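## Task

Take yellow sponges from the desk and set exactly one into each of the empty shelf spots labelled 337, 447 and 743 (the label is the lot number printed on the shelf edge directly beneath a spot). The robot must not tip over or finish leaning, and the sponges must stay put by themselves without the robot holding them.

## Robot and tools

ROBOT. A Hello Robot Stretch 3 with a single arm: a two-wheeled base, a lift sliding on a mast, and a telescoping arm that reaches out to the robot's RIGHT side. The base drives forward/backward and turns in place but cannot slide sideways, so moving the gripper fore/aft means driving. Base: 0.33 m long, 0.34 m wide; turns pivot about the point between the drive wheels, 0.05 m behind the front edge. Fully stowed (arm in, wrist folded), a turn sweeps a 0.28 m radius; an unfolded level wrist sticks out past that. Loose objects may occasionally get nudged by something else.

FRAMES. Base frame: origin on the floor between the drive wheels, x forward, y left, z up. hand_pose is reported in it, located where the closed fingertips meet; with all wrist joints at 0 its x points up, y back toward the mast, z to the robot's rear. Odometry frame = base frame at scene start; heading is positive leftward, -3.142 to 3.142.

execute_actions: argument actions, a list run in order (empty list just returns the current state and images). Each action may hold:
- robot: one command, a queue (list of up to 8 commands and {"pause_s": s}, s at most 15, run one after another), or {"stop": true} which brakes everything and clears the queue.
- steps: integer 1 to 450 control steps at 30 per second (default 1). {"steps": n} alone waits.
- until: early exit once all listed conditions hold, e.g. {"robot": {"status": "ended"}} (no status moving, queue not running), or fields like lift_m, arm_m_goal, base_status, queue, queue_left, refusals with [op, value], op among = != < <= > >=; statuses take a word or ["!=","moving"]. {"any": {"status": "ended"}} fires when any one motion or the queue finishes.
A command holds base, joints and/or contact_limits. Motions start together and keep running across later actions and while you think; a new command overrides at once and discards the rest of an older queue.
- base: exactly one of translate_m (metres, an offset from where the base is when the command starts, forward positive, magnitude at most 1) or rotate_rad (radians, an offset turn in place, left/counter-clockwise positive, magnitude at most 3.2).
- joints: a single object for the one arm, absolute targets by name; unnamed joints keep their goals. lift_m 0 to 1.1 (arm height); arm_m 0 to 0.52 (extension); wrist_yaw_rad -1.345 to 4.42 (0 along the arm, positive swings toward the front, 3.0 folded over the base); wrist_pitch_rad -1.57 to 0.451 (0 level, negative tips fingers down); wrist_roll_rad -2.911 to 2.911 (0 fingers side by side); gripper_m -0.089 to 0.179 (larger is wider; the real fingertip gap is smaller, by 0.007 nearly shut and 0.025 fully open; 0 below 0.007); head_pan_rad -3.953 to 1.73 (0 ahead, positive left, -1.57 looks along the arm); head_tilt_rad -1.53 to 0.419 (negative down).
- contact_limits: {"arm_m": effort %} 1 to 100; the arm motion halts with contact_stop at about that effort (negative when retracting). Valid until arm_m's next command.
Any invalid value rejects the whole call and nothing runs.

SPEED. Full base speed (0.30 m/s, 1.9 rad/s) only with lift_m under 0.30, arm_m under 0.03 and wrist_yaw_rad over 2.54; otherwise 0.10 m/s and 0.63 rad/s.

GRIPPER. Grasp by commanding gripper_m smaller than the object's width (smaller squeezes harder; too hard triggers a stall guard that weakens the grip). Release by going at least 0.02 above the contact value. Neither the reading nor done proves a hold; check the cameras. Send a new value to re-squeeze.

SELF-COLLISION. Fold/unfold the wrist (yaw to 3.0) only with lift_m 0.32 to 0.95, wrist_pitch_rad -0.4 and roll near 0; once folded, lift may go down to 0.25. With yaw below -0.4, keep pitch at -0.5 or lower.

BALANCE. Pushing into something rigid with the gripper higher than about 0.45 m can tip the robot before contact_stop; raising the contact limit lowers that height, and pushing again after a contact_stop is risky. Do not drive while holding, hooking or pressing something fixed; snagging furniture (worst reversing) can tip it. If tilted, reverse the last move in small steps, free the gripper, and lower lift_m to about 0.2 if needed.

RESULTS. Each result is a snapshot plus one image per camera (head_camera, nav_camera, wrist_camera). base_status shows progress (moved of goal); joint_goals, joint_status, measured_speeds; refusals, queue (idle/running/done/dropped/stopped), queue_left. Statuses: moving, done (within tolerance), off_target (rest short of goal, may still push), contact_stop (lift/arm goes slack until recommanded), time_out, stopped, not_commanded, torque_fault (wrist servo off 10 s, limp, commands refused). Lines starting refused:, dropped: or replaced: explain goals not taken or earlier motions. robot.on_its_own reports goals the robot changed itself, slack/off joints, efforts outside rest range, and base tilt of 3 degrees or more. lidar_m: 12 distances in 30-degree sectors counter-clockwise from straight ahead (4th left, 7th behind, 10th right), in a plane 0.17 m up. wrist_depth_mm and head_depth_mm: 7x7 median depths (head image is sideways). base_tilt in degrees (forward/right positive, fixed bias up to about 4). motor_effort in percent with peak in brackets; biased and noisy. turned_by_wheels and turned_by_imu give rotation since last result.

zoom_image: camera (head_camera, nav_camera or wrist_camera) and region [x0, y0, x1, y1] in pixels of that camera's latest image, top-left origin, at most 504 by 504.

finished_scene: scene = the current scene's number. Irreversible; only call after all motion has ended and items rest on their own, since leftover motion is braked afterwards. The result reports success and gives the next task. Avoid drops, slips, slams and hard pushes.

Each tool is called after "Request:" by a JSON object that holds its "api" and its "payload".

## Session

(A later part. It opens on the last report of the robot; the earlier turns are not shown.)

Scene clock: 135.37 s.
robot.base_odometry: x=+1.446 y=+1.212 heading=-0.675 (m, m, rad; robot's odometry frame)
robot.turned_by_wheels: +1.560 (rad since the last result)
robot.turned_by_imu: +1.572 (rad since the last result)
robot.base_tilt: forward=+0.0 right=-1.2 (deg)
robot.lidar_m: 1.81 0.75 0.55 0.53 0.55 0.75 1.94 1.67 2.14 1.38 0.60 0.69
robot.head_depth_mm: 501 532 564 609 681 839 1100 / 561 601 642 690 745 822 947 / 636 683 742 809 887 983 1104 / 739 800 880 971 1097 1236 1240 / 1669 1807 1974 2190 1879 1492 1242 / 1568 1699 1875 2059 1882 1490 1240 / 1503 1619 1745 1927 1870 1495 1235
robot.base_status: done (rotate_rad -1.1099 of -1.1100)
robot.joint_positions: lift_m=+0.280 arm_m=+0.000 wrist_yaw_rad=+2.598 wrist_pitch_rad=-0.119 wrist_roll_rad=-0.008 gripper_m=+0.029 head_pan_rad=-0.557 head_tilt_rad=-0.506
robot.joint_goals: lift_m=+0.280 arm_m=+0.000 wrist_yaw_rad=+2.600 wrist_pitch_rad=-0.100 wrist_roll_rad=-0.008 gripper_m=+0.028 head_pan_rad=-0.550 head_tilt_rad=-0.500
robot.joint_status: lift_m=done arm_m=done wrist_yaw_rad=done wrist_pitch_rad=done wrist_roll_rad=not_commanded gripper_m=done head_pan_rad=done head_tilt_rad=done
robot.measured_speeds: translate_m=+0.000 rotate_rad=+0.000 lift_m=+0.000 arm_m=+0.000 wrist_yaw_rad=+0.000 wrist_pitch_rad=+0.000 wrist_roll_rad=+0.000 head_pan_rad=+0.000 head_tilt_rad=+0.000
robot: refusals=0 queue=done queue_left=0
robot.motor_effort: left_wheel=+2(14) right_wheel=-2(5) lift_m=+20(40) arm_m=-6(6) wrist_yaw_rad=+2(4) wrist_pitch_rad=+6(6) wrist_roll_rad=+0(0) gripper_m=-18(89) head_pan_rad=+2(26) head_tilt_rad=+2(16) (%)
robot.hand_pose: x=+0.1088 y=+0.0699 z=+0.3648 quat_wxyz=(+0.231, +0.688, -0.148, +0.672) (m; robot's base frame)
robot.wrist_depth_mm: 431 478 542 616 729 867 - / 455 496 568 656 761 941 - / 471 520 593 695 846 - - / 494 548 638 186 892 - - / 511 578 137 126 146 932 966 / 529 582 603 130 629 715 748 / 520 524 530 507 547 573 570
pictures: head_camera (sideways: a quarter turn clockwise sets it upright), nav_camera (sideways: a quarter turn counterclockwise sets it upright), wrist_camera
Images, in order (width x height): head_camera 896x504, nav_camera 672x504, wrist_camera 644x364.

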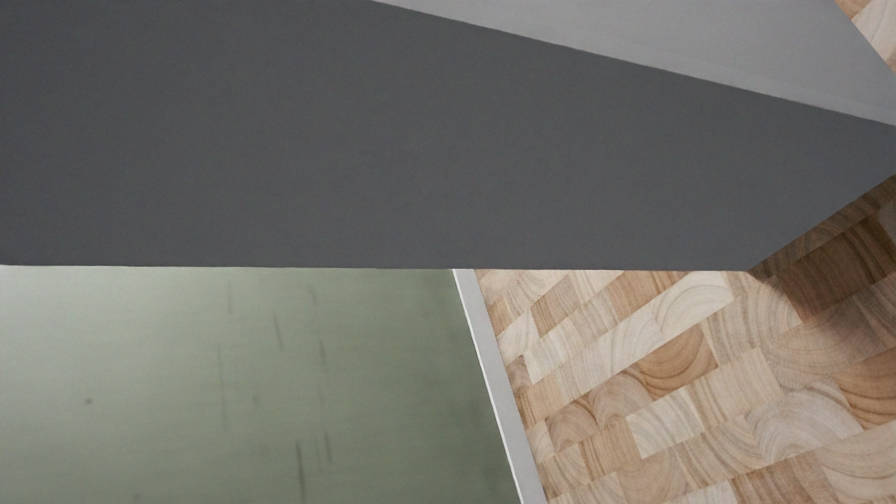

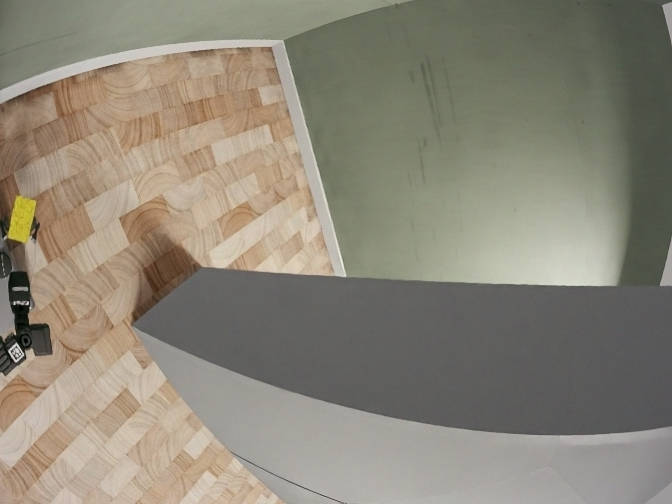

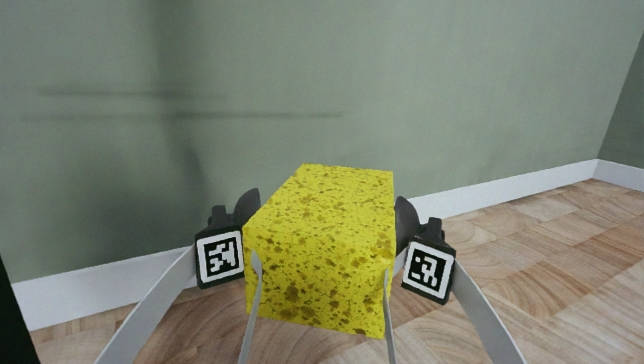

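Request:
{"api": "execute_actions", "payload": {"actions": [{"robot":[{"base":{"translate_m":1.0}},{"base":{"translate_m":0.42}},{"base":{"rotate_rad":-1.59}},{"base":{"translate_m":0.35}}],"steps":450,"until":{"robot":{"status":"ended"}}}]}}

Scene clock: 151.90 s.
robot.base_odometry: x=+2.331 y=+0.056 heading=-2.265 (m, m, rad; robot's odometry frame)
robot.turned_by_wheels: -1.590 (rad since the last result)
robot.turned_by_imu: -1.564 (rad since the last result)
robot.base_tilt: forward=+0.2 right=-1.1 (deg)
robot.lidar_m: 1.52 0.56 0.41 0.40 0.41 0.57 0.88 0.91 1.25 0.63 0.63 1.19
robot.head_depth_mm: 1124 1190 973 1331 1100 949 1174 / 1105 1229 973 1445 1109 1382 1195 / 1037 1140 1156 1392 1272 1410 1246 / 981 1075 1186 1328 1532 1470 1250 / 1789 1849 2057 1761 1821 1497 1243 / 1691 1780 1991 2220 1880 1490 1236 / 2264 2520 2828 2507 1885 1499 1235
robot.base_status: done (translate_m +0.3500 of +0.3500)
robot.joint_positions: lift_m=+0.280 arm_m=+0.000 wrist_yaw_rad=+2.598 wrist_pitch_rad=-0.119 wrist_roll_rad=-0.008 gripper_m=+0.029 head_pan_rad=-0.557 head_tilt_rad=-0.506
robot.joint_goals: lift_m=+0.280 arm_m=+0.000 wrist_yaw_rad=+2.600 wrist_pitch_rad=-0.100 wrist_roll_rad=-0.008 gripper_m=+0.028 head_pan_rad=-0.550 head_tilt_rad=-0.500
robot.joint_status: lift_m=done arm_m=done wrist_yaw_rad=done wrist_pitch_rad=done wrist_roll_rad=not_commanded gripper_m=done head_pan_rad=done head_tilt_rad=done
robot.measured_speeds: translate_m=+0.000 rotate_rad=+0.000 lift_m=+0.000 arm_m=+0.000 wrist_yaw_rad=+0.000 wrist_pitch_rad=+0.000 wrist_roll_rad=+0.000 head_pan_rad=+0.000 head_tilt_rad=+0.000
robot: refusals=0 queue=done queue_left=0
robot.motor_effort: left_wheel=+1(13) right_wheel=-1(5) lift_m=+20(20) arm_m=-7(7) wrist_yaw_rad=+1(2) wrist_pitch_rad=+7(6) wrist_roll_rad=+0(0) gripper_m=-18(18) head_pan_rad=+2(2) head_tilt_rad=+1(1) (%)
robot.hand_pose: x=+0.1088 y=+0.0699 z=+0.3648 quat_wxyz=(+0.231, +0.688, -0.148, +0.672) (m; robot's base frame)
robot.wrist_depth_mm: 332 368 413 477 545 683 820 / 344 383 441 498 587 705 910 / 359 403 463 540 640 792 - / 375 421 480 186 684 882 - / 390 454 135 127 146 865 975 / 417 466 514 129 634 703 724 / 435 498 532 507 529 568 587
pictures: head_camera (sideways: a quarter turn clockwise sets it upright), nav_camera (sideways: a quarter turn counterclockwise sets it upright), wrist_camera
Images, in order (width x height): head_camera 896x504, nav_camera 672x504, wrist_camera 644x364.

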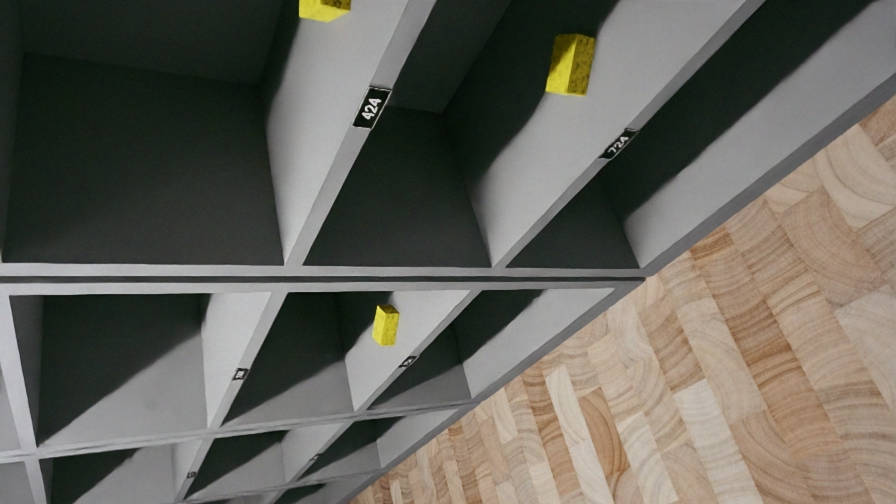

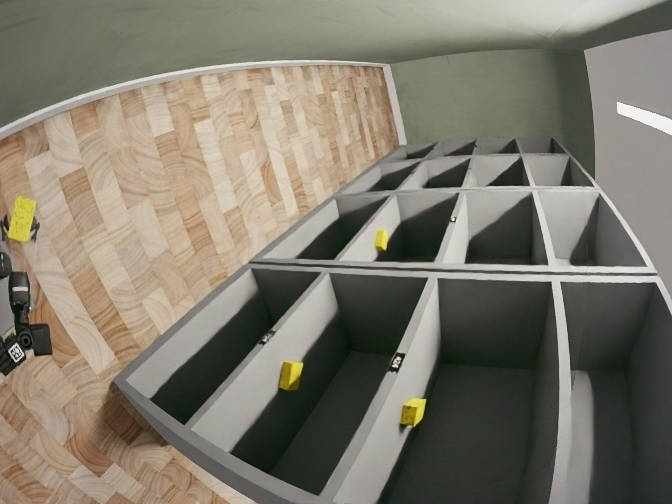

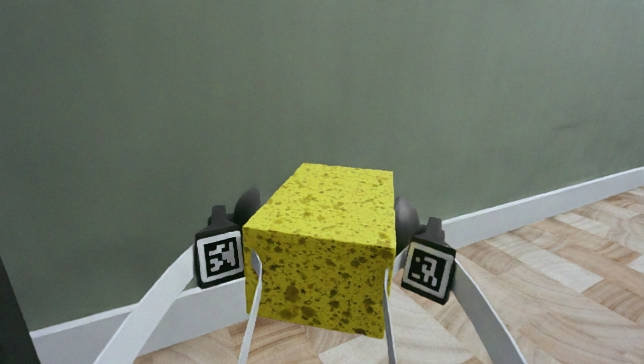

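Request:
{"api": "execute_actions", "payload": {"actions": [{"robot":{"base":{"translate_m":0.93}},"steps":450,"until":{"robot":{"status":"ended"}}}]}}

Scene clock: 158.43 s.
robot.base_odometry: x=+1.736 y=-0.659 heading=-2.265 (m, m, rad; robot's odometry frame)
robot.turned_by_wheels: +0.000 (rad since the last result)
robot.turned_by_imu: +0.008 (rad since the last result)
robot.base_tilt: forward=+0.1 right=-1.0 (deg)
robot.lidar_m: 1.44 0.55 0.40 0.39 0.41 0.56 1.60 0.97 1.07 0.63 0.64 1.20
robot.head_depth_mm: 1134 1206 983 1334 1130 960 1185 / 1111 1228 977 1450 1105 1375 1205 / 1040 1142 1155 1391 1271 1417 1258 / 997 1101 1210 1351 1535 1495 1241 / 1795 1855 2046 2085 1837 1489 1246 / 1679 1813 2001 2236 1869 1501 1247 / 2278 2527 2773 2533 1874 1487 1238
robot.base_status: done (translate_m +0.9300 of +0.9300)
robot.joint_positions: lift_m=+0.280 arm_m=+0.000 wrist_yaw_rad=+2.598 wrist_pitch_rad=-0.119 wrist_roll_rad=-0.008 gripper_m=+0.029 head_pan_rad=-0.557 head_tilt_rad=-0.506
robot.joint_goals: lift_m=+0.280 arm_m=+0.000 wrist_yaw_rad=+2.600 wrist_pitch_rad=-0.100 wrist_roll_rad=-0.008 gripper_m=+0.028 head_pan_rad=-0.550 head_tilt_rad=-0.500
robot.joint_status: lift_m=done arm_m=done wrist_yaw_rad=done wrist_pitch_rad=done wrist_roll_rad=not_commanded gripper_m=done head_pan_rad=done head_tilt_rad=done
robot.measured_speeds: translate_m=+0.000 rotate_rad=+0.000 lift_m=+0.000 arm_m=+0.000 wrist_yaw_rad=+0.000 wrist_pitch_rad=+0.000 wrist_roll_rad=+0.000 head_pan_rad=+0.000 head_tilt_rad=+0.000
robot: refusals=0 queue=done queue_left=0
robot.motor_effort: left_wheel=+1(13) right_wheel=-1(2) lift_m=+20(20) arm_m=-7(7) wrist_yaw_rad=+1(1) wrist_pitch_rad=+7(6) wrist_roll_rad=+0(0) gripper_m=-19(19) head_pan_rad=+2(2) head_tilt_rad=+2(1) (%)
robot.hand_pose: x=+0.1088 y=+0.0699 z=+0.3648 quat_wxyz=(+0.231, +0.688, -0.148, +0.672) (m; robot's base frame)
robot.wrist_depth_mm: 330 362 404 461 541 654 804 / 340 378 426 486 571 705 884 / 355 394 450 515 623 771 993 / 375 415 470 186 666 831 - / 392 435 136 126 145 894 976 / 411 454 499 130 630 710 724 / 435 490 528 506 537 572 569
pictures: head_camera (sideways: a quarter turn clockwise sets it upright), nav_camera (sideways: a quarter turn counterclockwise sets it upright), wrist_camera
Images, in order (width x height): head_camera 896x504, nav_camera 672x504, wrist_camera 644x364.

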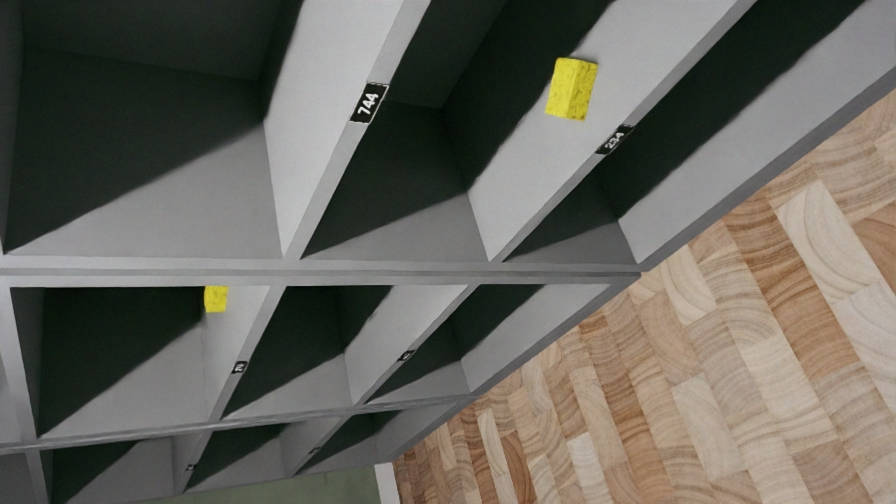

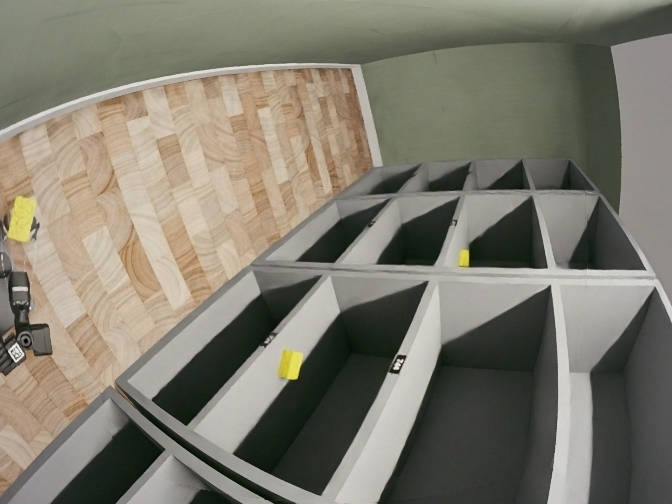

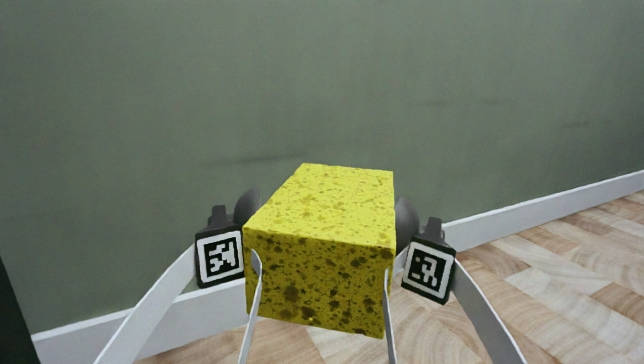

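Request:
{"api": "execute_actions", "payload": {"actions": [{"robot":[{"base":{"rotate_rad":-0.025}},{"base":{"translate_m":1.0}},{"base":{"translate_m":0.55}},{"joints":{"lift_m":0.42,"wrist_yaw_rad":0}}],"steps":450,"until":{"robot":{"status":"ended"}}}]}}

Scene clock: 171.70 s.
robot.base_odometry: x=+0.715 y=-1.825 heading=-2.290 (m, m, rad; robot's odometry frame)
robot.turned_by_wheels: -0.025 (rad since the last result)
robot.turned_by_imu: -0.012 (rad since the last result)
robot.base_tilt: forward=+0.3 right=-0.9 (deg)
robot.lidar_m: 1.40 0.56 0.41 0.40 0.41 0.57 1.57 1.48 0.74 1.06 0.74 1.45
robot.head_depth_mm: 1119 1176 727 766 853 922 1145 / 1238 1340 970 1455 1054 1045 1141 / 1368 1474 1143 1532 1270 1422 1245 / 1307 1411 1549 1522 1724 1457 1239 / 1227 1356 1492 1608 1760 1508 1241 / 1207 1312 1439 1565 1724 1495 1245 / 1149 1243 1344 1475 1632 1485 1238
robot.base_status: done (translate_m +0.5500 of +0.5500)
robot.joint_positions: lift_m=+0.420 arm_m=+0.000 wrist_yaw_rad=+0.003 wrist_pitch_rad=-0.119 wrist_roll_rad=-0.008 gripper_m=+0.029 head_pan_rad=-0.557 head_tilt_rad=-0.506
robot.joint_goals: lift_m=+0.420 arm_m=+0.000 wrist_yaw_rad=+0.000 wrist_pitch_rad=-0.100 wrist_roll_rad=-0.008 gripper_m=+0.028 head_pan_rad=-0.550 head_tilt_rad=-0.500
robot.joint_status: lift_m=done arm_m=done wrist_yaw_rad=done wrist_pitch_rad=done wrist_roll_rad=not_commanded gripper_m=done head_pan_rad=done head_tilt_rad=done
robot.measured_speeds: translate_m=+0.000 rotate_rad=+0.000 lift_m=+0.000 arm_m=+0.000 wrist_yaw_rad=+0.000 wrist_pitch_rad=+0.000 wrist_roll_rad=+0.000 head_pan_rad=+0.000 head_tilt_rad=+0.000
robot: refusals=0 queue=done queue_left=0
robot.motor_effort: left_wheel=+0(14) right_wheel=-1(5) lift_m=+41(40) arm_m=-6(7) wrist_yaw_rad=-2(1) wrist_pitch_rad=+6(7) wrist_roll_rad=+0(0) gripper_m=-18(19) head_pan_rad=+2(3) head_tilt_rad=+2(2) (%)
robot.hand_pose: x=-0.0208 y=-0.3969 z=+0.5038 quat_wxyz=(+0.709, +0.044, -0.703, -0.041) (m; robot's base frame)
robot.wrist_depth_mm: 477 691 770 753 753 718 490 / 456 618 782 772 787 691 486 / 452 618 374 369 374 363 361 / 496 722 889 185 875 731 476 / 499 746 136 126 146 713 462 / 523 705 698 130 734 653 463 / 539 601 604 578 612 616 466
pictures: head_camera (sideways: a quarter turn clockwise sets it upright), nav_camera (sideways: a quarter turn counterclockwise sets it upright), wrist_camera
Images, in order (width x height): head_camera 896x504, nav_camera 672x504, wrist_camera 644x364.

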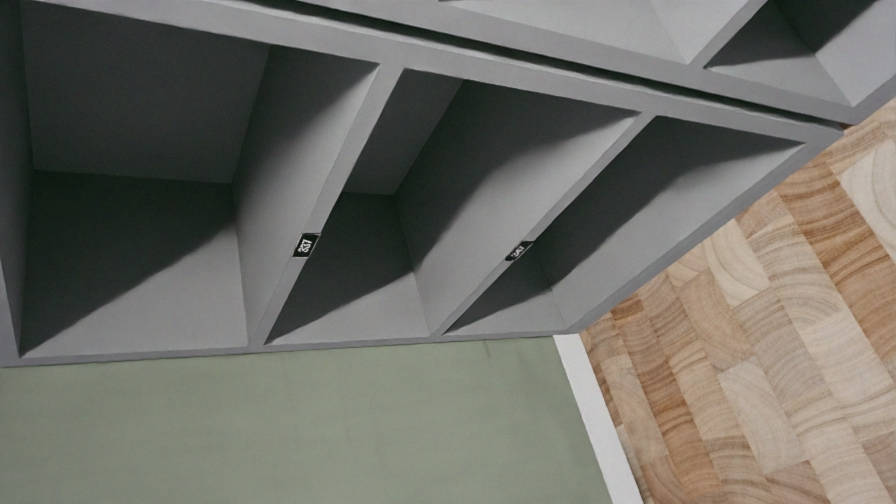

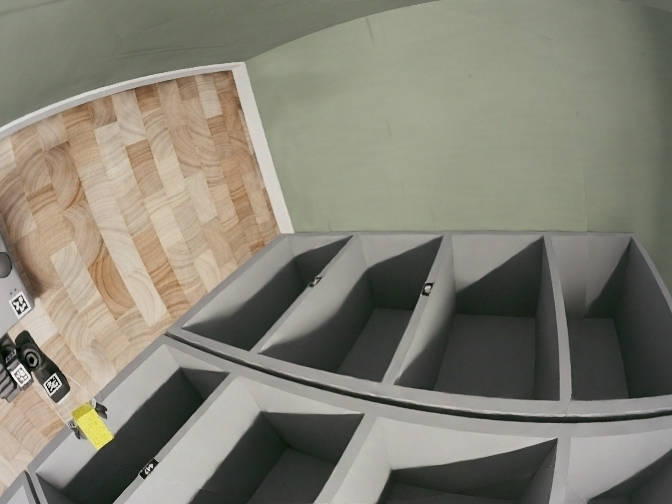

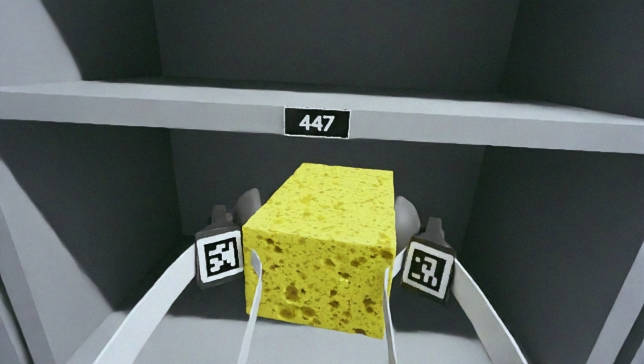

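Request:
{"api": "execute_actions", "payload": {"actions": [{"robot":[{"base":{"translate_m":0.01},"joints":{"lift_m":0.515}},{"joints":{"arm_m":0.33}},{"joints":{"lift_m":0.483}},{"joints":{"gripper_m":0.12}},{"joints":{"arm_m":0}},{"joints":{"wrist_yaw_rad":2.6,"lift_m":0.28,"gripper_m":0.05}},{"base":{"rotate_rad":0.012}},{"base":{"translate_m":-0.8}}],"steps":450,"until":{"robot":{"status":"ended"}}},{"steps":450,"until":{"robot":{"status":"ended"}}}]}}

Request:
{"api": "execute_actions", "payload": {"actions": [{"robot":[{"base":{"translate_m":-1.0}},{"base":{"translate_m":-1.0}},{"base":{"rotate_rad":-1.57}}],"steps":450,"until":{"robot":{"status":"ended"}}}]}}

Scene clock: 194.57 s.
robot.base_odometry: x=+1.228 y=-1.225 heading=-2.278 (m, m, rad; robot's odometry frame)
robot.turned_by_wheels: +0.012 (rad since the last result)
robot.turned_by_imu: +0.005 (rad since the last result)
robot.base_tilt: forward=+0.0 right=-1.1 (deg)
robot.lidar_m: 1.54 0.57 0.42 0.41 0.42 0.58 1.63 0.85 0.83 1.02 0.66 1.35
robot.head_depth_mm: 1112 1184 977 1321 1134 898 970 / 1237 1330 975 1466 1133 1382 1192 / 1234 1358 1150 1517 1220 1417 1248 / 1156 1268 1377 1498 1677 1456 1242 / 1127 1235 1373 1575 1757 1502 1241 / 1823 1966 2136 2304 1880 1496 1239 / 1765 1905 2113 2288 1879 1499 1231
robot.base_status: done (translate_m -0.8000 of -0.8000)
robot.joint_positions: lift_m=+0.280 arm_m=+0.000 wrist_yaw_rad=+2.598 wrist_pitch_rad=-0.119 wrist_roll_rad=-0.008 gripper_m=+0.050 head_pan_rad=-0.557 head_tilt_rad=-0.506
robot.joint_goals: lift_m=+0.280 arm_m=+0.000 wrist_yaw_rad=+2.600 wrist_pitch_rad=-0.100 wrist_roll_rad=-0.008 gripper_m=+0.050 head_pan_rad=-0.550 head_tilt_rad=-0.500
robot.joint_status: lift_m=done arm_m=done wrist_yaw_rad=done wrist_pitch_rad=done wrist_roll_rad=not_commanded gripper_m=done head_pan_rad=done head_tilt_rad=done
robot.measured_speeds: translate_m=+0.000 rotate_rad=+0.000 lift_m=+0.000 arm_m=+0.000 wrist_yaw_rad=+0.000 wrist_pitch_rad=+0.000 wrist_roll_rad=+0.000 head_pan_rad=+0.000 head_tilt_rad=+0.000
robot: refusals=0 queue=done queue_left=0
robot.motor_effort: left_wheel=+1(12) right_wheel=+0(5) lift_m=+20(47) arm_m=-6(6) wrist_yaw_rad=+2(3) wrist_pitch_rad=+6(7) wrist_roll_rad=+0(0) gripper_m=+1(81) head_pan_rad=+2(2) head_tilt_rad=+2(2) (%)
robot.hand_pose: x=+0.1088 y=+0.0699 z=+0.3648 quat_wxyz=(+0.231, +0.688, -0.148, +0.672) (m; robot's base frame)
robot.wrist_depth_mm: 339 376 419 481 554 690 843 / 353 393 443 510 603 736 930 / 367 410 465 548 650 810 - / 389 438 496 579 703 882 - / 407 459 508 632 796 870 957 / 425 477 554 626 661 715 705 / 442 477 530 544 545 560 576
pictures: head_camera (sideways: a quarter turn clockwise sets it upright), nav_camera (sideways: a quarter turn counterclockwise sets it upright), wrist_camera
Images, in order (width x height): head_camera 896x504, nav_camera 672x504, wrist_camera 644x364.

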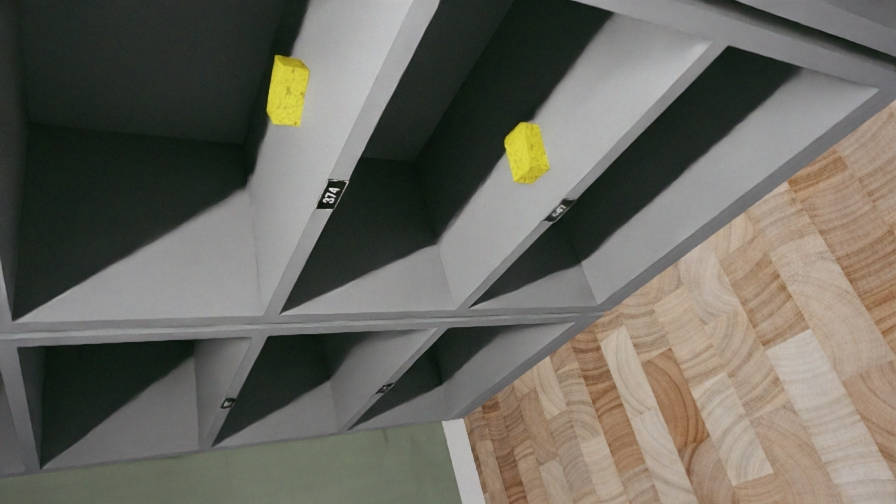

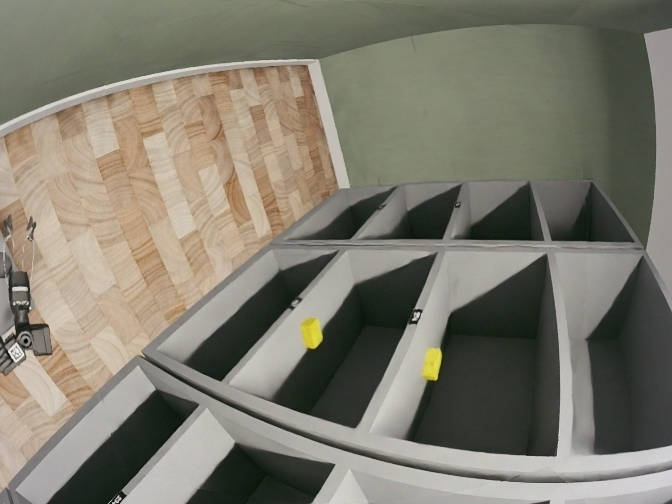

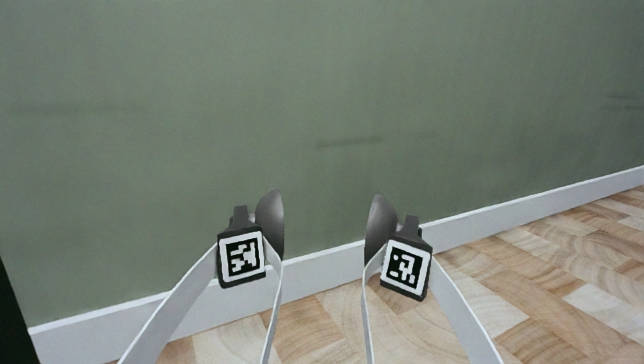

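Scene clock: 206.87 s.
robot.base_odometry: x=+2.527 y=+0.296 heading=+2.435 (m, m, rad; robot's odometry frame)
robot.turned_by_wheels: -1.570 (rad since the last result)
robot.turned_by_imu: -1.576 (rad since the last result)
robot.base_tilt: forward=+0.1 right=-1.0 (deg)
robot.lidar_m: 2.22 0.76 1.46 1.56 0.57 0.42 0.40 0.42 0.57 0.57 0.59 0.81
robot.head_depth_mm: 586 624 660 706 759 813 877 / 658 703 754 809 874 952 1049 / 747 804 867 951 1045 1149 1197 / 866 938 1030 1146 1277 1402 1250 / 1025 1131 1270 1451 1660 1508 1235 / 1259 1434 1659 1942 1889 1483 1237 / 1622 1919 2352 2420 1877 1493 1231
robot.base_status: done (rotate_rad -1.5699 of -1.5700)
robot.joint_positions: lift_m=+0.280 arm_m=+0.000 wrist_yaw_rad=+2.598 wrist_pitch_rad=-0.119 wrist_roll_rad=-0.008 gripper_m=+0.050 head_pan_rad=-0.557 head_tilt_rad=-0.506
robot.joint_goals: lift_m=+0.280 arm_m=+0.000 wrist_yaw_rad=+2.600 wrist_pitch_rad=-0.100 wrist_roll_rad=-0.008 gripper_m=+0.050 head_pan_rad=-0.550 head_tilt_rad=-0.500
robot.joint_status: lift_m=done arm_m=done wrist_yaw_rad=done wrist_pitch_rad=done wrist_roll_rad=not_commanded gripper_m=done head_pan_rad=done head_tilt_rad=done
robot.measured_speeds: translate_m=+0.000 rotate_rad=+0.000 lift_m=+0.000 arm_m=+0.000 wrist_yaw_rad=+0.000 wrist_pitch_rad=+0.000 wrist_roll_rad=+0.000 head_pan_rad=+0.000 head_tilt_rad=+0.000
robot: refusals=0 queue=done queue_left=0
robot.motor_effort: left_wheel=+3(13) right_wheel=-2(5) lift_m=+20(20) arm_m=-6(6) wrist_yaw_rad=+2(2) wrist_pitch_rad=+6(6) wrist_roll_rad=+0(0) gripper_m=+0(1) head_pan_rad=+2(3) head_tilt_rad=+1(2) (%)
robot.hand_pose: x=+0.1088 y=+0.0699 z=+0.3648 quat_wxyz=(+0.231, +0.688, -0.148, +0.672) (m; robot's base frame)
robot.wrist_depth_mm: - - - - 946 748 - / - - - - - 811 - / - - - - - 924 - / - - - - 846 - - / 843 847 878 869 872 966 967 / 633 655 641 675 663 706 720 / 520 528 528 545 560 568 575
pictures: head_camera (sideways: a quarter turn clockwise sets it upright), nav_camera (sideways: a quarter turn counterclockwise sets it upright), wrist_camera
Images, in order (width x height): head_camera 896x504, nav_camera 672x504, wrist_camera 644x364.

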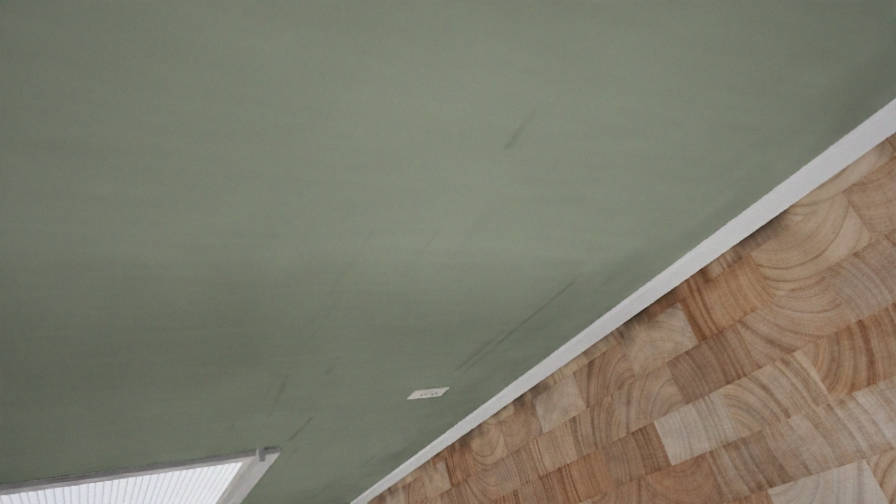

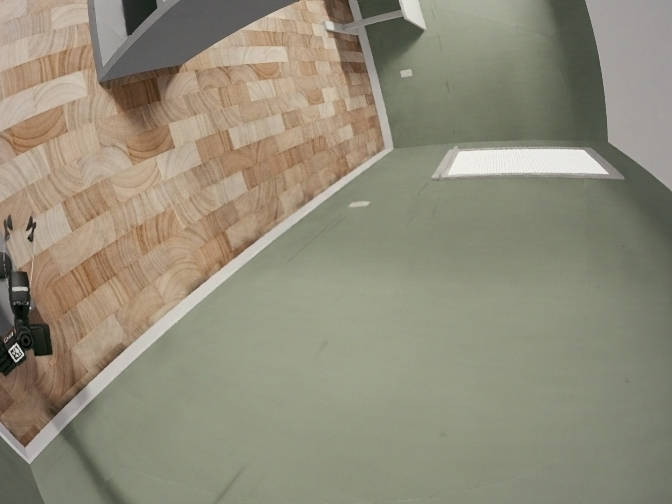

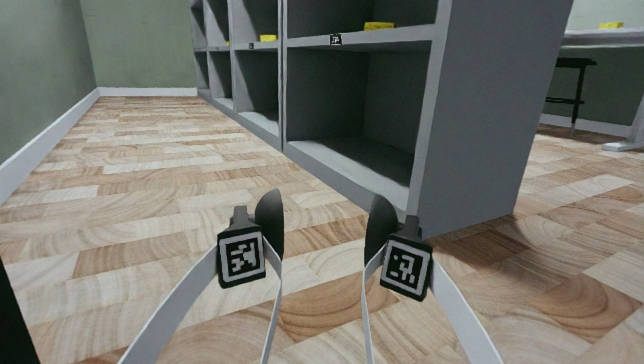

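Request:
{"api": "execute_actions", "payload": {"actions": [{"robot":[{"base":{"translate_m":1.0}},{"base":{"translate_m":0.4}},{"base":{"rotate_rad":1.134}},{"base":{"translate_m":0.82}},{"base":{"translate_m":0.37},"joints":{"lift_m":0.6}},{"base":{"rotate_rad":0.42},"joints":{"lift_m":0.77,"wrist_yaw_rad":-0.2,"gripper_m":0.179}},{"joints":{"arm_m":0.27}}],"steps":450,"until":{"robot":{"status":"ended"}}},{"steps":450,"until":{"robot":{"status":"ended"}}}]}}

Scene clock: 235.33 s.
robot.base_odometry: x=+0.379 y=+0.711 heading=-2.294 (m, m, rad; robot's odometry frame)
robot.turned_by_wheels: +1.554 (rad since the last result)
robot.turned_by_imu: +1.567 (rad since the last result)
robot.base_tilt: forward=+0.3 right=-0.9 (deg)
robot.lidar_m: 2.62 1.17 0.85 0.82 0.85 1.72 1.66 1.71 1.06 0.87 0.81 2.06
robot.head_depth_mm: 1553 1636 1687 1173 977 1506 1252 / 1706 1824 1934 1168 1661 1507 1243 / 1976 2103 2267 1292 1925 1500 1242 / 2257 2422 2703 2427 1879 1511 1247 / 2671 2950 3221 2576 1896 1494 1232 / 2509 2662 2917 2535 1895 1498 1248 / 2533 2740 2920 2505 1892 1485 1236
robot.base_status: done (rotate_rad +0.4199 of +0.4200)
robot.joint_positions: lift_m=+0.770 arm_m=+0.270 wrist_yaw_rad=-0.199 wrist_pitch_rad=-0.119 wrist_roll_rad=-0.008 gripper_m=+0.179 head_pan_rad=-0.557 head_tilt_rad=-0.506
robot.joint_goals: lift_m=+0.770 arm_m=+0.270 wrist_yaw_rad=-0.200 wrist_pitch_rad=-0.100 wrist_roll_rad=-0.008 gripper_m=+0.179 head_pan_rad=-0.550 head_tilt_rad=-0.500
robot.joint_status: lift_m=done arm_m=done wrist_yaw_rad=done wrist_pitch_rad=done wrist_roll_rad=not_commanded gripper_m=done head_pan_rad=done head_tilt_rad=done
robot.measured_speeds: translate_m=+0.000 rotate_rad=+0.000 lift_m=+0.000 arm_m=+0.000 wrist_yaw_rad=+0.000 wrist_pitch_rad=+0.000 wrist_roll_rad=+0.000 head_pan_rad=+0.000 head_tilt_rad=+0.000
robot: refusals=0 queue=done queue_left=0
robot.motor_effort: left_wheel=-3(14) right_wheel=+1(5) lift_m=+41(44) arm_m=+6(7) wrist_yaw_rad=-1(2) wrist_pitch_rad=+6(6) wrist_roll_rad=+0(0) gripper_m=+0(82) head_pan_rad=+2(3) head_tilt_rad=+2(1) (%)
robot.hand_pose: x=-0.0711 y=-0.6611 z=+0.8539 quat_wxyz=(+0.701, -0.027, -0.704, -0.112) (m; robot's base frame)
robot.wrist_depth_mm: 788 833 846 856 922 969 998 / 838 846 910 920 - - - / 855 928 961 984 - - - / 537 571 577 608 629 - - / 393 416 404 326 426 468 - / - 295 313 315 325 328 339 / 245 248 253 257 262 265 271
pictures: head_camera (sideways: a quarter turn clockwise sets it upright), nav_camera (sideways: a quarter turn counterclockwise sets it upright), wrist_camera
Images, in order (width x height): head_camera 896x504, nav_camera 672x504, wrist_camera 644x364.

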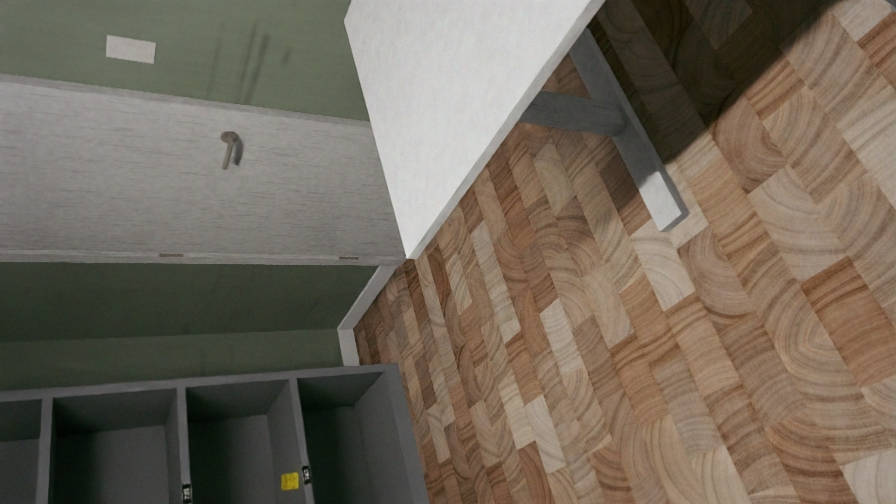

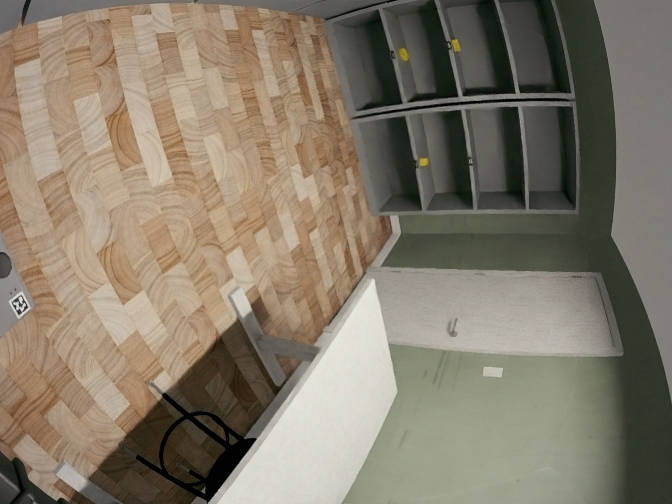

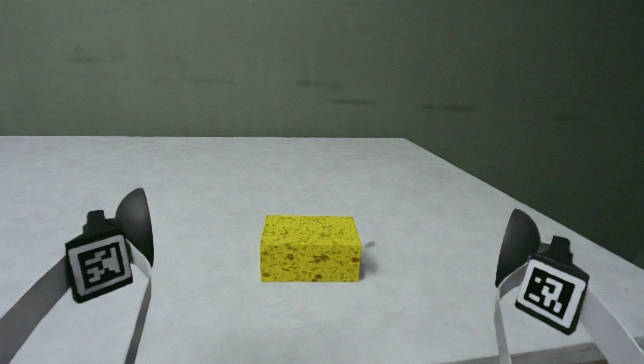

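Request:
{"api": "execute_actions", "payload": {"actions": [{"robot":[{"base":{"translate_m":-0.03},"joints":{"arm_m":0.42,"wrist_yaw_rad":-0.14}},{"joints":{"lift_m":0.662}}],"steps":450,"until":{"robot":{"status":"ended"}}}]}}

Scene clock: 241.73 s.
robot.base_odometry: x=+0.399 y=+0.733 heading=-2.294 (m, m, rad; robot's odometry frame)
robot.turned_by_wheels: +0.000 (rad since the last result)
robot.turned_by_imu: +0.000 (rad since the last result)
robot.base_tilt: forward=+0.4 right=-1.0 (deg)
robot.lidar_m: 2.65 1.17 0.85 0.82 0.85 1.69 1.63 1.69 1.05 0.88 0.82 2.08
robot.head_depth_mm: 1556 1649 1691 1170 971 1526 1257 / 1704 1853 1938 1156 1715 1496 1252 / 1929 2079 2258 1283 1868 1506 1245 / 2253 2417 2674 2429 1911 1499 1244 / 2697 2938 3202 2515 1895 1495 1239 / 2449 2708 2983 2569 1881 1496 1232 / 2492 2799 3016 2484 1878 1491 1239
robot.base_status: done (translate_m -0.0300 of -0.0300)
robot.joint_positions: lift_m=+0.662 arm_m=+0.420 wrist_yaw_rad=-0.142 wrist_pitch_rad=-0.119 wrist_roll_rad=-0.008 gripper_m=+0.179 head_pan_rad=-0.557 head_tilt_rad=-0.506
robot.joint_goals: lift_m=+0.662 arm_m=+0.420 wrist_yaw_rad=-0.140 wrist_pitch_rad=-0.100 wrist_roll_rad=-0.008 gripper_m=+0.179 head_pan_rad=-0.550 head_tilt_rad=-0.500
robot.joint_status: lift_m=done arm_m=done wrist_yaw_rad=done wrist_pitch_rad=done wrist_roll_rad=not_commanded gripper_m=done head_pan_rad=done head_tilt_rad=done
robot.measured_speeds: translate_m=+0.000 rotate_rad=+0.000 lift_m=+0.000 arm_m=+0.000 wrist_yaw_rad=+0.000 wrist_pitch_rad=+0.000 wrist_roll_rad=+0.000 head_pan_rad=+0.000 head_tilt_rad=+0.000
robot: refusals=0 queue=done queue_left=0
robot.motor_effort: left_wheel=-2(8) right_wheel=+1(2) lift_m=+20(46) arm_m=+6(7) wrist_yaw_rad=+2(2) wrist_pitch_rad=+6(6) wrist_roll_rad=+0(0) gripper_m=+0(0) head_pan_rad=+3(2) head_tilt_rad=+2(2) (%)
robot.hand_pose: x=-0.0570 y=-0.8136 z=+0.7468 quat_wxyz=(+0.704, -0.007, -0.704, -0.092) (m; robot's base frame)
robot.wrist_depth_mm: 693 702 718 738 759 785 795 / 736 744 748 793 799 830 866 / 428 461 487 530 566 859 922 / 265 271 236 163 280 318 332 / 198 200 126 128 127 224 220 / - 142 137 135 136 160 166 / 120 121 123 125 128 130 126
pictures: head_camera (sideways: a quarter turn clockwise sets it upright), nav_camera (sideways: a quarter turn counterclockwise sets it upright), wrist_camera
Images, in order (width x height): head_camera 896x504, nav_camera 672x504, wrist_camera 644x364.

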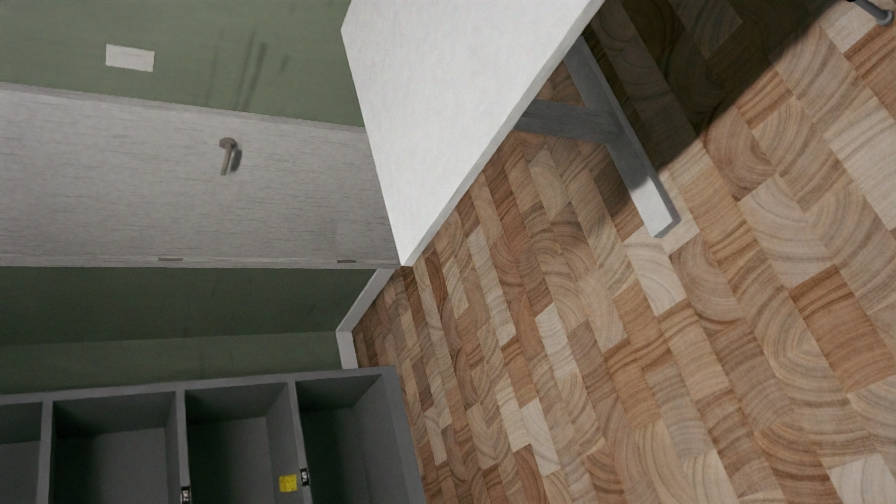

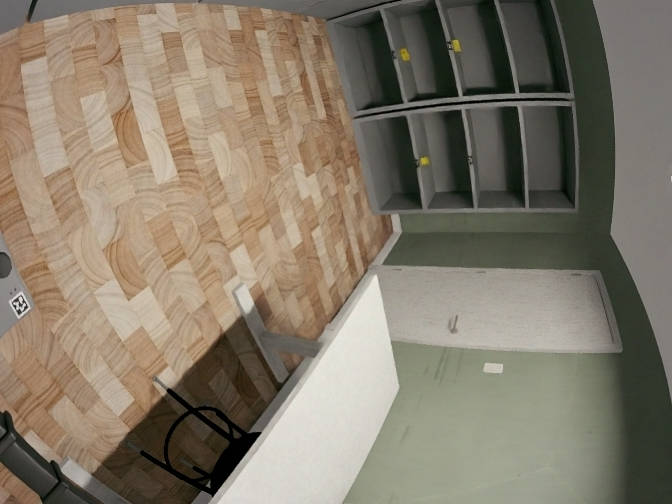

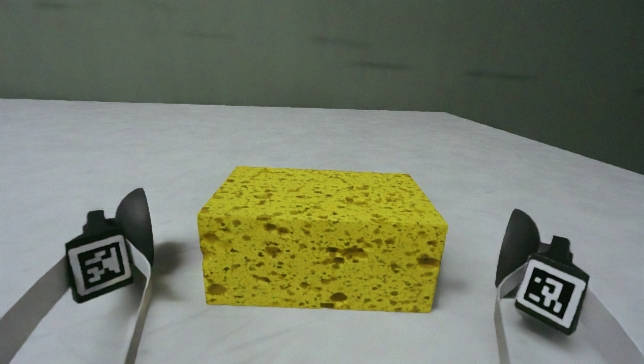

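Request:
{"api": "execute_actions", "payload": {"actions": [{"robot":[{"joints":{"gripper_m":0.067}},{"joints":{"lift_m":0.72}},{"joints":{"arm_m":0}},{"base":{"rotate_rad":2.745},"joints":{"wrist_yaw_rad":2.6,"lift_m":0.28}},{"base":{"translate_m":1.0}},{"base":{"translate_m":0.2}},{"base":{"rotate_rad":-1.185}}],"steps":450,"until":{"robot":{"status":"ended"}}},{"steps":450,"until":{"robot":{"status":"ended"}}}]}}

Scene clock: 266.63 s.
robot.base_odometry: x=+1.479 y=+1.256 heading=-0.734 (m, m, rad; robot's odometry frame)
robot.turned_by_wheels: +1.560 (rad since the last result)
robot.turned_by_imu: +1.570 (rad since the last result)
robot.base_tilt: forward=+0.2 right=-1.1 (deg)
robot.lidar_m: 1.82 0.75 0.55 0.53 0.55 0.75 1.93 1.68 2.14 1.39 0.61 0.70
robot.head_depth_mm: 505 536 566 614 685 849 1122 / 564 603 645 694 751 822 951 / 641 687 746 815 891 985 1101 / 743 808 883 977 1100 1252 1233 / 1643 1825 1981 2218 1890 1492 1239 / 1558 1708 1859 2065 1888 1484 1236 / 1507 1612 1740 1938 1891 1493 1233
robot.base_status: done (rotate_rad -1.1849 of -1.1850)
robot.joint_positions: lift_m=+0.280 arm_m=+0.000 wrist_yaw_rad=+2.598 wrist_pitch_rad=-0.119 wrist_roll_rad=-0.008 gripper_m=+0.068 head_pan_rad=-0.557 head_tilt_rad=-0.506
robot.joint_goals: lift_m=+0.280 arm_m=+0.000 wrist_yaw_rad=+2.600 wrist_pitch_rad=-0.100 wrist_roll_rad=-0.008 gripper_m=+0.067 head_pan_rad=-0.550 head_tilt_rad=-0.500
robot.joint_status: lift_m=done arm_m=done wrist_yaw_rad=done wrist_pitch_rad=done wrist_roll_rad=not_commanded gripper_m=done head_pan_rad=done head_tilt_rad=done
robot.measured_speeds: translate_m=+0.000 rotate_rad=+0.000 lift_m=+0.000 arm_m=+0.000 wrist_yaw_rad=+0.000 wrist_pitch_rad=+0.000 wrist_roll_rad=+0.000 head_pan_rad=+0.000 head_tilt_rad=+0.000
robot: refusals=0 queue=done queue_left=0
robot.motor_effort: left_wheel=+2(15) right_wheel=-1(5) lift_m=+20(47) arm_m=-6(7) wrist_yaw_rad=+1(3) wrist_pitch_rad=+7(7) wrist_roll_rad=+0(0) gripper_m=-19(93) head_pan_rad=+3(2) head_tilt_rad=+2(1) (%)
robot.hand_pose: x=+0.1088 y=+0.0699 z=+0.3647 quat_wxyz=(+0.231, +0.688, -0.148, +0.672) (m; robot's base frame)
robot.wrist_depth_mm: 432 472 542 614 719 901 - / 448 492 550 650 789 932 - / 465 512 597 705 816 - - / 490 541 575 162 833 - - / 505 563 127 129 128 947 944 / 533 602 138 135 136 715 728 / 522 523 541 545 556 561 567
pictures: head_camera (sideways: a quarter turn clockwise sets it upright), nav_camera (sideways: a quarter turn counterclockwise sets it upright), wrist_camera
Images, in order (width x height): head_camera 896x504, nav_camera 672x504, wrist_camera 644x364.

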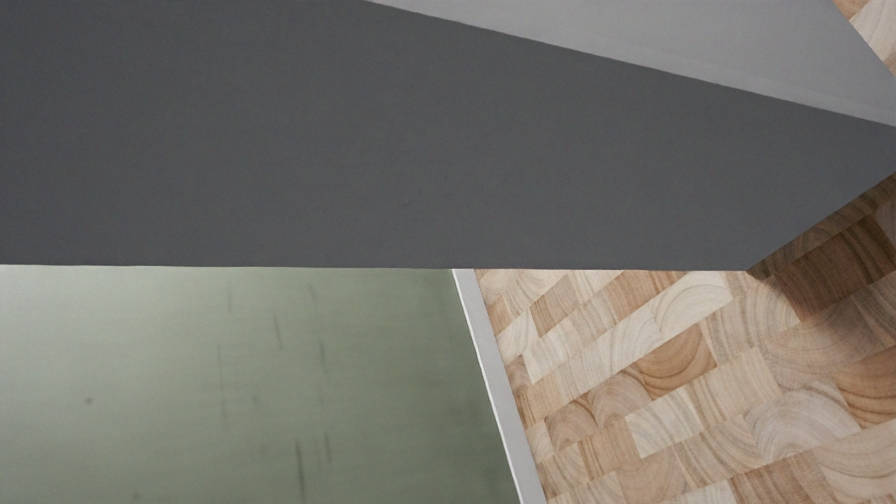

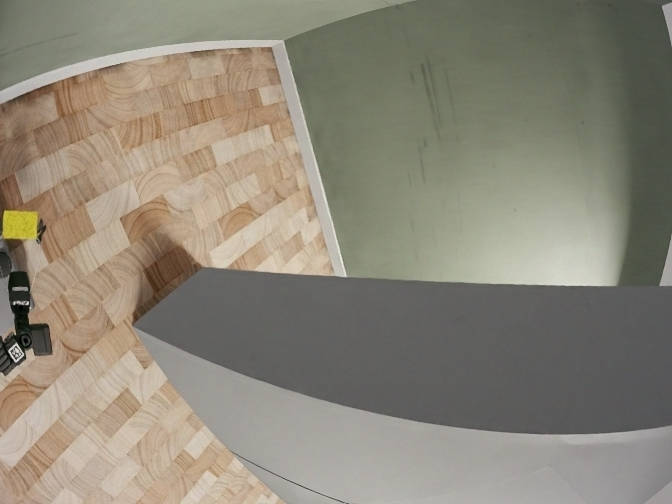

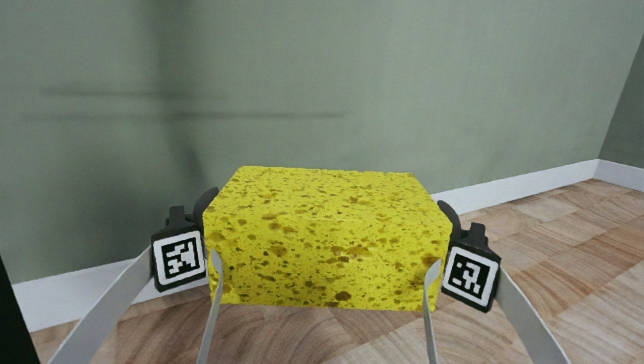

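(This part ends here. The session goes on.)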